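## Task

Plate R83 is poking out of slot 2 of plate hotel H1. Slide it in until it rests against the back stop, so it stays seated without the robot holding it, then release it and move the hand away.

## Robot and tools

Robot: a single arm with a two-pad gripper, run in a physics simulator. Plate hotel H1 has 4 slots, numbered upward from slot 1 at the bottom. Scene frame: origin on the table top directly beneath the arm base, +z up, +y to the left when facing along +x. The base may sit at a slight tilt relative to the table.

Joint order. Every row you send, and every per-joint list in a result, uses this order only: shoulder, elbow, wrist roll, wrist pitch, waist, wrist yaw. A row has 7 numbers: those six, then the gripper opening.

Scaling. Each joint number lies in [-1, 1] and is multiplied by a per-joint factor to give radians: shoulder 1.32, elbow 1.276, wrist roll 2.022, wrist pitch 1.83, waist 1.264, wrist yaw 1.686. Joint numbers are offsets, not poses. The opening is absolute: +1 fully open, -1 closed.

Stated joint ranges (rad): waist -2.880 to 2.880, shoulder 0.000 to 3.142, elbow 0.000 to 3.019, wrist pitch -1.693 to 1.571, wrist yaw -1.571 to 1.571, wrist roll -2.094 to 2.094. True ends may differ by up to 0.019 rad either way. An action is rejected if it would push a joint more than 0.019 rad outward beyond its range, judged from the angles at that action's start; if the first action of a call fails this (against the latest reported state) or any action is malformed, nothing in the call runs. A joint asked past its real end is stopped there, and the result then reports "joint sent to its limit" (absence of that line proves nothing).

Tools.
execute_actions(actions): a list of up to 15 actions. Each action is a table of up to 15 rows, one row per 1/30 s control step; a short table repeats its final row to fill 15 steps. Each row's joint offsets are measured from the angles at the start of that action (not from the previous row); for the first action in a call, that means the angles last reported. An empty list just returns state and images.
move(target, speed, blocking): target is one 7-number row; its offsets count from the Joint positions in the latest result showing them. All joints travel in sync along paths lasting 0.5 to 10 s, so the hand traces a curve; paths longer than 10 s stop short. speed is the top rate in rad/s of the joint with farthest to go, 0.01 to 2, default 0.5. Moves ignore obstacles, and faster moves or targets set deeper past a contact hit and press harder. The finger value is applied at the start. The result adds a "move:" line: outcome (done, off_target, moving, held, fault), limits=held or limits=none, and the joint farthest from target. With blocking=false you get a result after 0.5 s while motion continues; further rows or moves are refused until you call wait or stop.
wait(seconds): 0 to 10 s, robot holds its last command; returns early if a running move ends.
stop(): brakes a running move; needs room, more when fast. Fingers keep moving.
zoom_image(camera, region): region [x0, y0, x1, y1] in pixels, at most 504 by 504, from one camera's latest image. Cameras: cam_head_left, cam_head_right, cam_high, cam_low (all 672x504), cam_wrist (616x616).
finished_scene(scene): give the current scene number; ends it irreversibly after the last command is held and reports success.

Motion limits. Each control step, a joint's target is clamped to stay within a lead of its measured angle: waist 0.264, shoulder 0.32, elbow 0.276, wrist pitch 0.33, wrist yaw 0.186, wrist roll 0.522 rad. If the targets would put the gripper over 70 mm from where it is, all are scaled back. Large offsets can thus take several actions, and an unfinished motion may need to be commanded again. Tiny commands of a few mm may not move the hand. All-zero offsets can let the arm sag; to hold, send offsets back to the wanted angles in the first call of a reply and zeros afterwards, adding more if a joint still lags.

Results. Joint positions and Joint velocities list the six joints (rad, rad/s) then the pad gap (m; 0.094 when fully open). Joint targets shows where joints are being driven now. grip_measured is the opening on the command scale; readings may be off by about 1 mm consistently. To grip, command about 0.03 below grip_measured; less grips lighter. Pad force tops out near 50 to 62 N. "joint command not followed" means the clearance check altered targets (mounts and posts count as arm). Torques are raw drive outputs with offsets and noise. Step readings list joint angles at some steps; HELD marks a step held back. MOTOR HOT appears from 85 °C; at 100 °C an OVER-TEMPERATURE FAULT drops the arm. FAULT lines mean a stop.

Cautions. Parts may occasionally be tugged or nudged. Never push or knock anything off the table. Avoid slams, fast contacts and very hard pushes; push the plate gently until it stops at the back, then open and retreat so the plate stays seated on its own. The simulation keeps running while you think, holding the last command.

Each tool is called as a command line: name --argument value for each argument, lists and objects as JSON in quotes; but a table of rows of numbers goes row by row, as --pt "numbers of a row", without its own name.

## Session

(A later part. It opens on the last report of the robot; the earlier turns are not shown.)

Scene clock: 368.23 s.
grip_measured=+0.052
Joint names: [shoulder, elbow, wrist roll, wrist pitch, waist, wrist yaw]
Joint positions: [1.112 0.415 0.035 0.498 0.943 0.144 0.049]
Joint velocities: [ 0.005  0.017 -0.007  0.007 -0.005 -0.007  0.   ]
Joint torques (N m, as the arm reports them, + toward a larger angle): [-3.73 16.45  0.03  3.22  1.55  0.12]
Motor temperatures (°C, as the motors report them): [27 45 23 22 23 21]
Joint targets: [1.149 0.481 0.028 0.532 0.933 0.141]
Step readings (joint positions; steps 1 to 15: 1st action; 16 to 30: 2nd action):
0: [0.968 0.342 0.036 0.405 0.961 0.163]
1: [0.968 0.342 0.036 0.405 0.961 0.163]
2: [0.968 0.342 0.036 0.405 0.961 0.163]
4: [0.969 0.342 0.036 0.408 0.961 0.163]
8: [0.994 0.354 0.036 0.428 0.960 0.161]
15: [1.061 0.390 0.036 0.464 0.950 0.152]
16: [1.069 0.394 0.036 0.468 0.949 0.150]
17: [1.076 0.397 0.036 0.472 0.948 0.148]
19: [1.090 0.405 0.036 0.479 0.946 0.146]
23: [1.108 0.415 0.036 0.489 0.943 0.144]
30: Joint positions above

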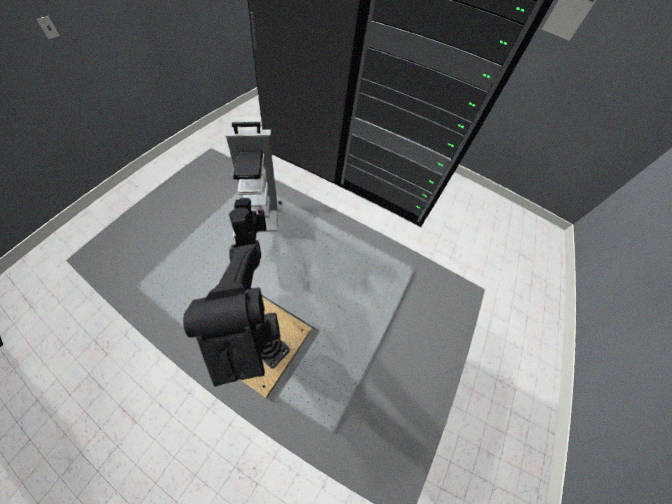

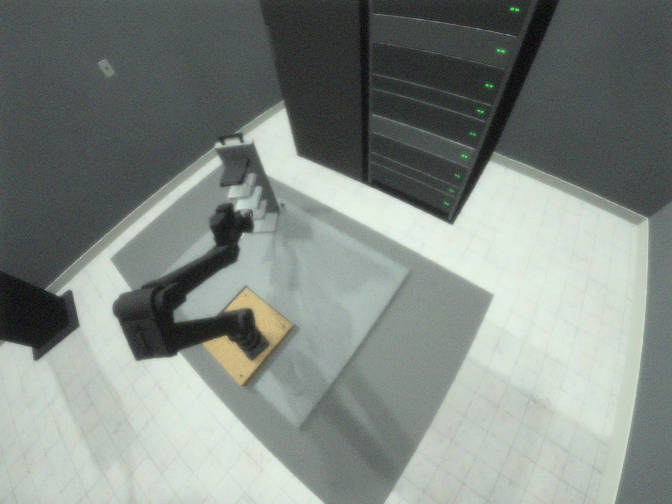

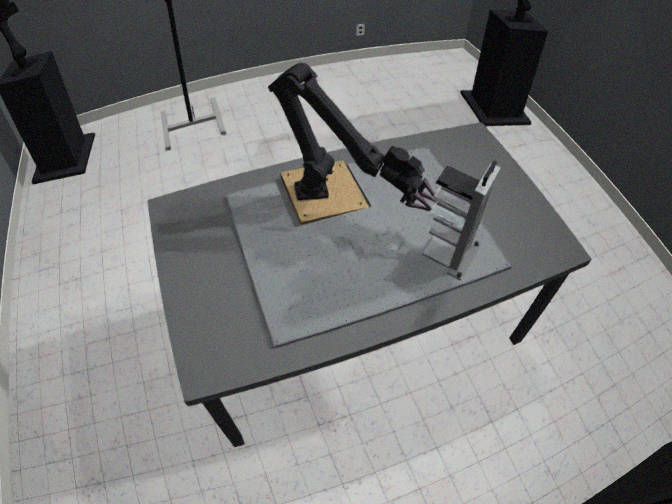

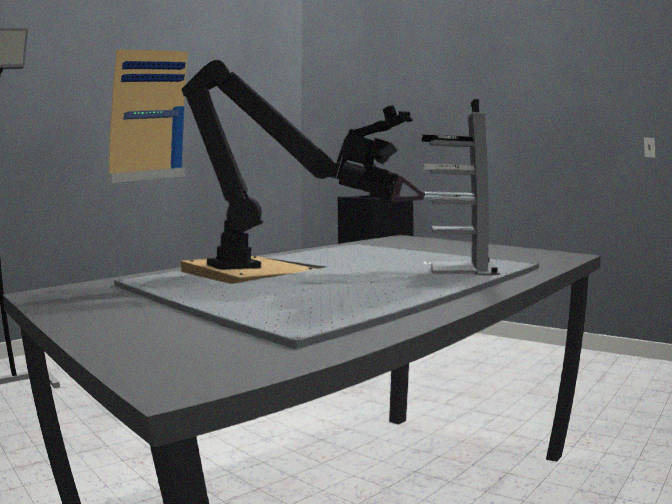

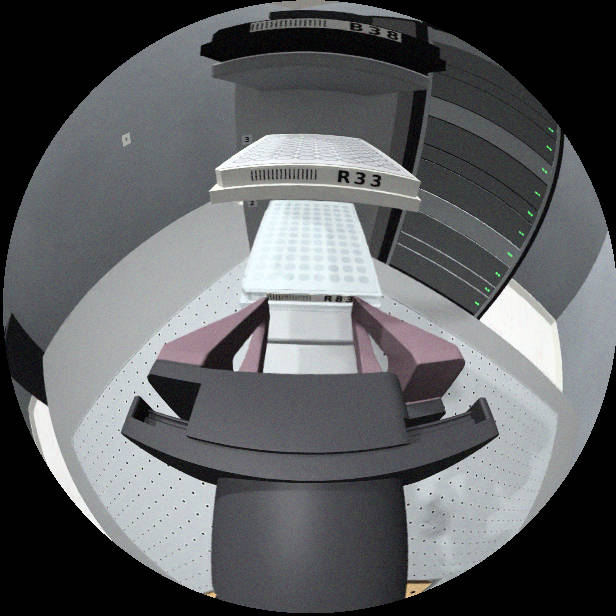

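execute_actions --actions '[[[0.0199,0.0372,-0.0035,0.0117,-0.0079,-0.0018,0.05],[0.0118,0.0227,-0.0035,0.0048,-0.0079,-0.0018,0.05],[0.0034,0.0081,-0.0035,-0.0022,-0.0079,-0.0018,0.05],[-0.0060,-0.0070,-0.0035,-0.0096,-0.0079,-0.0018,0.05],[-0.0093,-0.0084,-0.0035,-0.0110,-0.0079,-0.0018,0.05],[-0.0152,-0.0109,-0.0035,-0.0134,-0.0079,-0.0018,0.05],[-0.0242,-0.0148,-0.0035,-0.0170,-0.0079,-0.0018,0.05],[-0.0363,-0.0201,-0.0035,-0.0219,-0.0081,-0.0018,0.05],[-0.0518,-0.0268,-0.0035,-0.0282,-0.0092,-0.0018,0.05],[-0.0704,-0.0348,-0.0035,-0.0358,-0.0119,-0.0018,0.05],[-0.0920,-0.0441,-0.0035,-0.0446,-0.0168,-0.0018,0.05],[-0.1160,-0.0545,-0.0035,-0.0543,-0.0239,-0.0018,0.05],[-0.1421,-0.0658,-0.0035,-0.0650,-0.0334,-0.0018,0.05],[-0.1698,-0.0778,-0.0035,-0.0762,-0.0451,-0.0018,0.05],[-0.1984,-0.0902,-0.0035,-0.0878,-0.0587,-0.0018,0.05]],[[-0.0865,-0.0402,-0.0035,-0.0439,-0.0425,-0.0012,0.05],[-0.1151,-0.0526,-0.0035,-0.0555,-0.0586,-0.0012,0.05],[-0.1428,-0.0645,-0.0035,-0.0667,-0.0754,-0.0012,0.05],[-0.1689,-0.0758,-0.0035,-0.0773,-0.0922,-0.0012,0.05],[-0.1929,-0.0862,-0.0035,-0.0871,-0.1084,-0.0012,0.05],[-0.2145,-0.0956,-0.0035,-0.0959,-0.1235,-0.0012,0.05],[-0.2331,-0.1036,-0.0035,-0.1034,-0.1371,-0.0012,0.05],[-0.2486,-0.1103,-0.0035,-0.1097,-0.1488,-0.0012,0.05],[-0.2607,-0.1156,-0.0035,-0.1147,-0.1583,-0.0012,0.05],[-0.2697,-0.1194,-0.0035,-0.1183,-0.1654,-0.0012,0.05],[-0.2756,-0.1220,-0.0035,-0.1207,-0.1703,-0.0012,0.05],[-0.2789,-0.1234,-0.0035,-0.1221,-0.1730,-0.0012,0.05],[-0.2802,-0.1240,-0.0035,-0.1226,-0.1741,-0.0012,0.05],[-0.2804,-0.1241,-0.0035,-0.1227,-0.1743,-0.0012,0.05]]]'

Scene clock: 443.93 s.
grip_measured=+0.052
Joint names: [shoulder, elbow, wrist roll, wrist pitch, waist, wrist yaw]
Joint positions: [0.566 0.193 0.035 0.192 0.696 0.142 0.049]
Joint velocities: [ 0.005 -0.002 -0.037 -0.032  0.015 -0.007 -0.   ]
Joint torques (N m, as the arm reports them, + toward a larger angle): [-0.59 10.35  0.05  1.66  1.45  0.17]
Motor temperatures (°C, as the motors report them): [26 48 23 23 23 21]
Joint targets: [0.565 0.182 0.028 0.171 0.690 0.140]
Step readings (joint positions; steps 1 to 15: 1st action; 16 to 30: 2nd action):
0: [1.112 0.415 0.035 0.499 0.943 0.144]
1: [1.112 0.415 0.035 0.499 0.943 0.144]
2: [1.112 0.415 0.035 0.499 0.943 0.144]
4: [1.110 0.413 0.035 0.498 0.943 0.144]
8: [1.100 0.410 0.035 0.489 0.943 0.144]
15: [0.935 0.340 0.035 0.396 0.911 0.142]
16: [0.896 0.325 0.035 0.376 0.896 0.142]
17: [0.856 0.311 0.035 0.355 0.879 0.142]
19: [0.778 0.283 0.035 0.315 0.841 0.142]
23: [0.643 0.230 0.035 0.244 0.758 0.142]
30: Joint positions above

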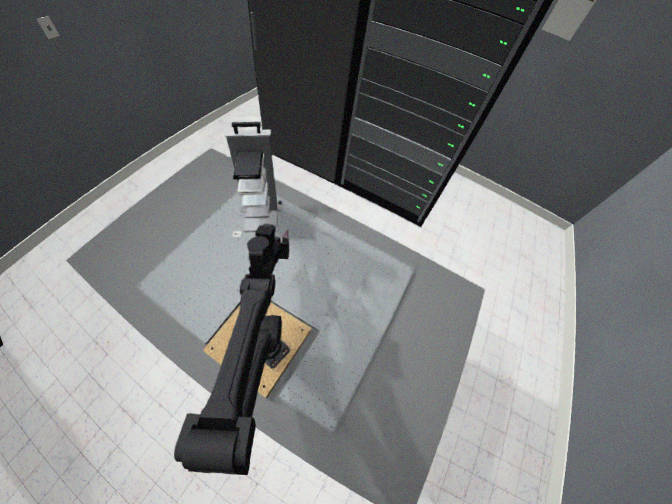

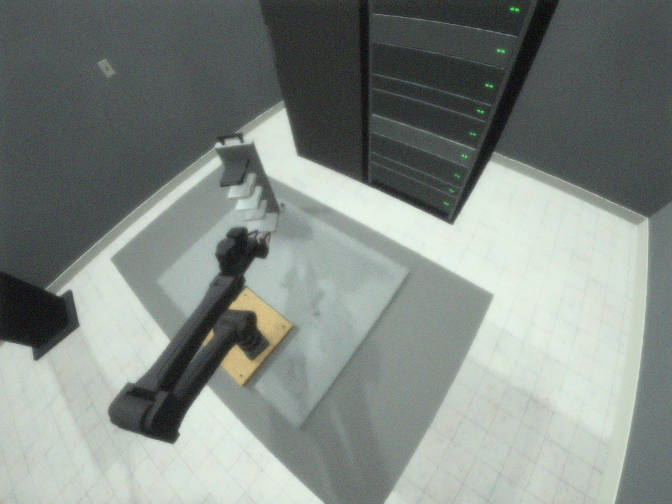

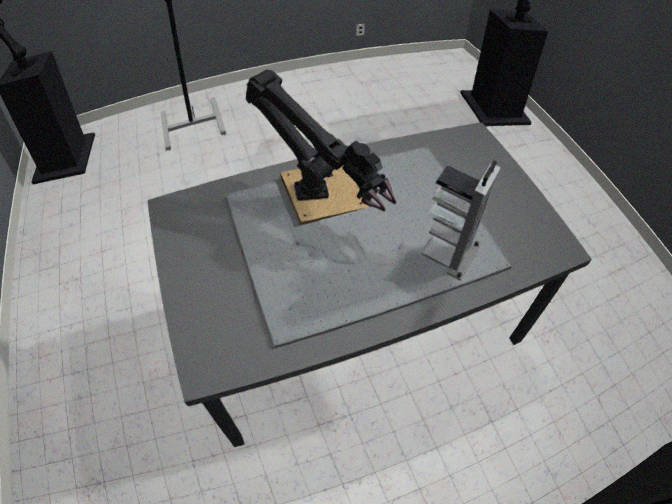

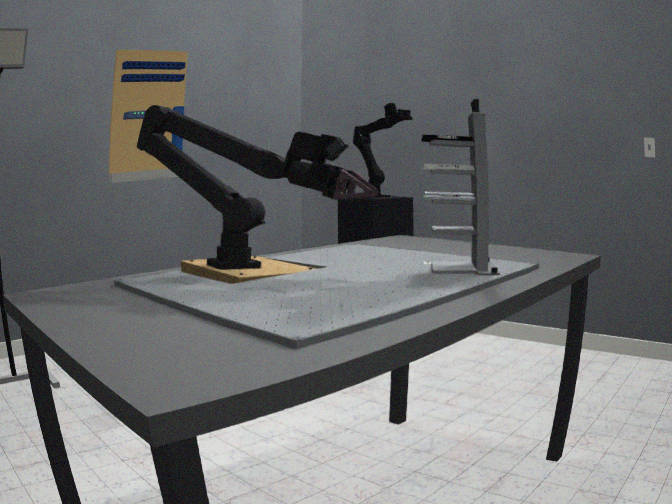

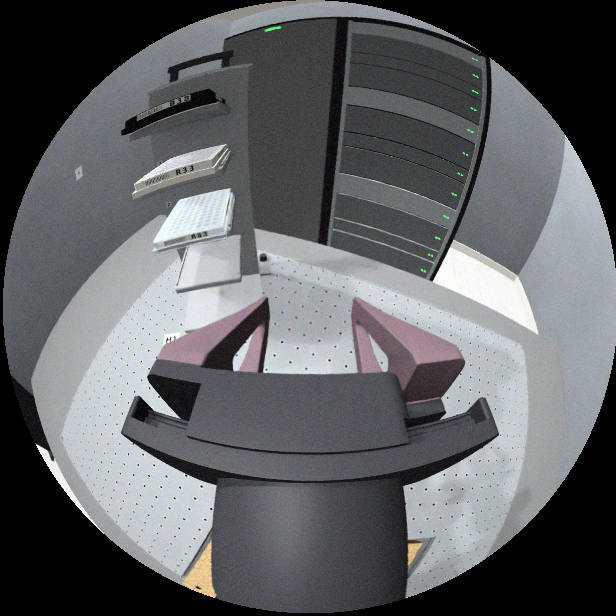

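zoom_image --camera "cam_low" --region '[380, 125, 500, 245]'

zoom_image --camera "cam_high" --region '[400, 160, 490, 250]'

Region (380, 125, 500, 245) of cam_low's 672x504 image, scaled by 4.200, with more detail than that image has.

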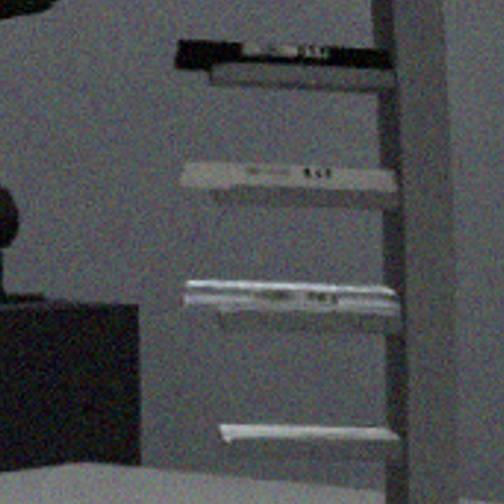

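Region (400, 160, 490, 250) of cam_high's 672x504 image, scaled by 5.600, with more detail than that image has.

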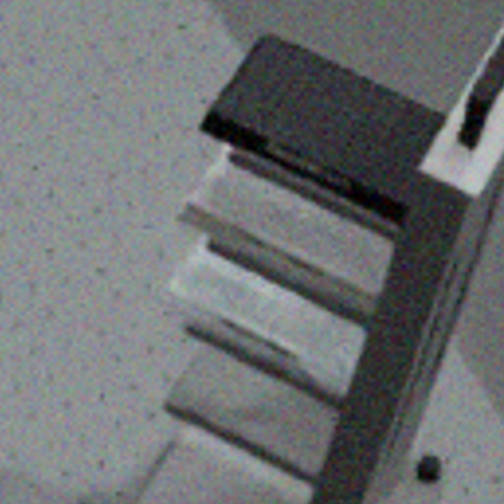

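The plate is still seated against the back stop and the arm is clear.

finished_scene --scene 2

The scene is finished: the task was done.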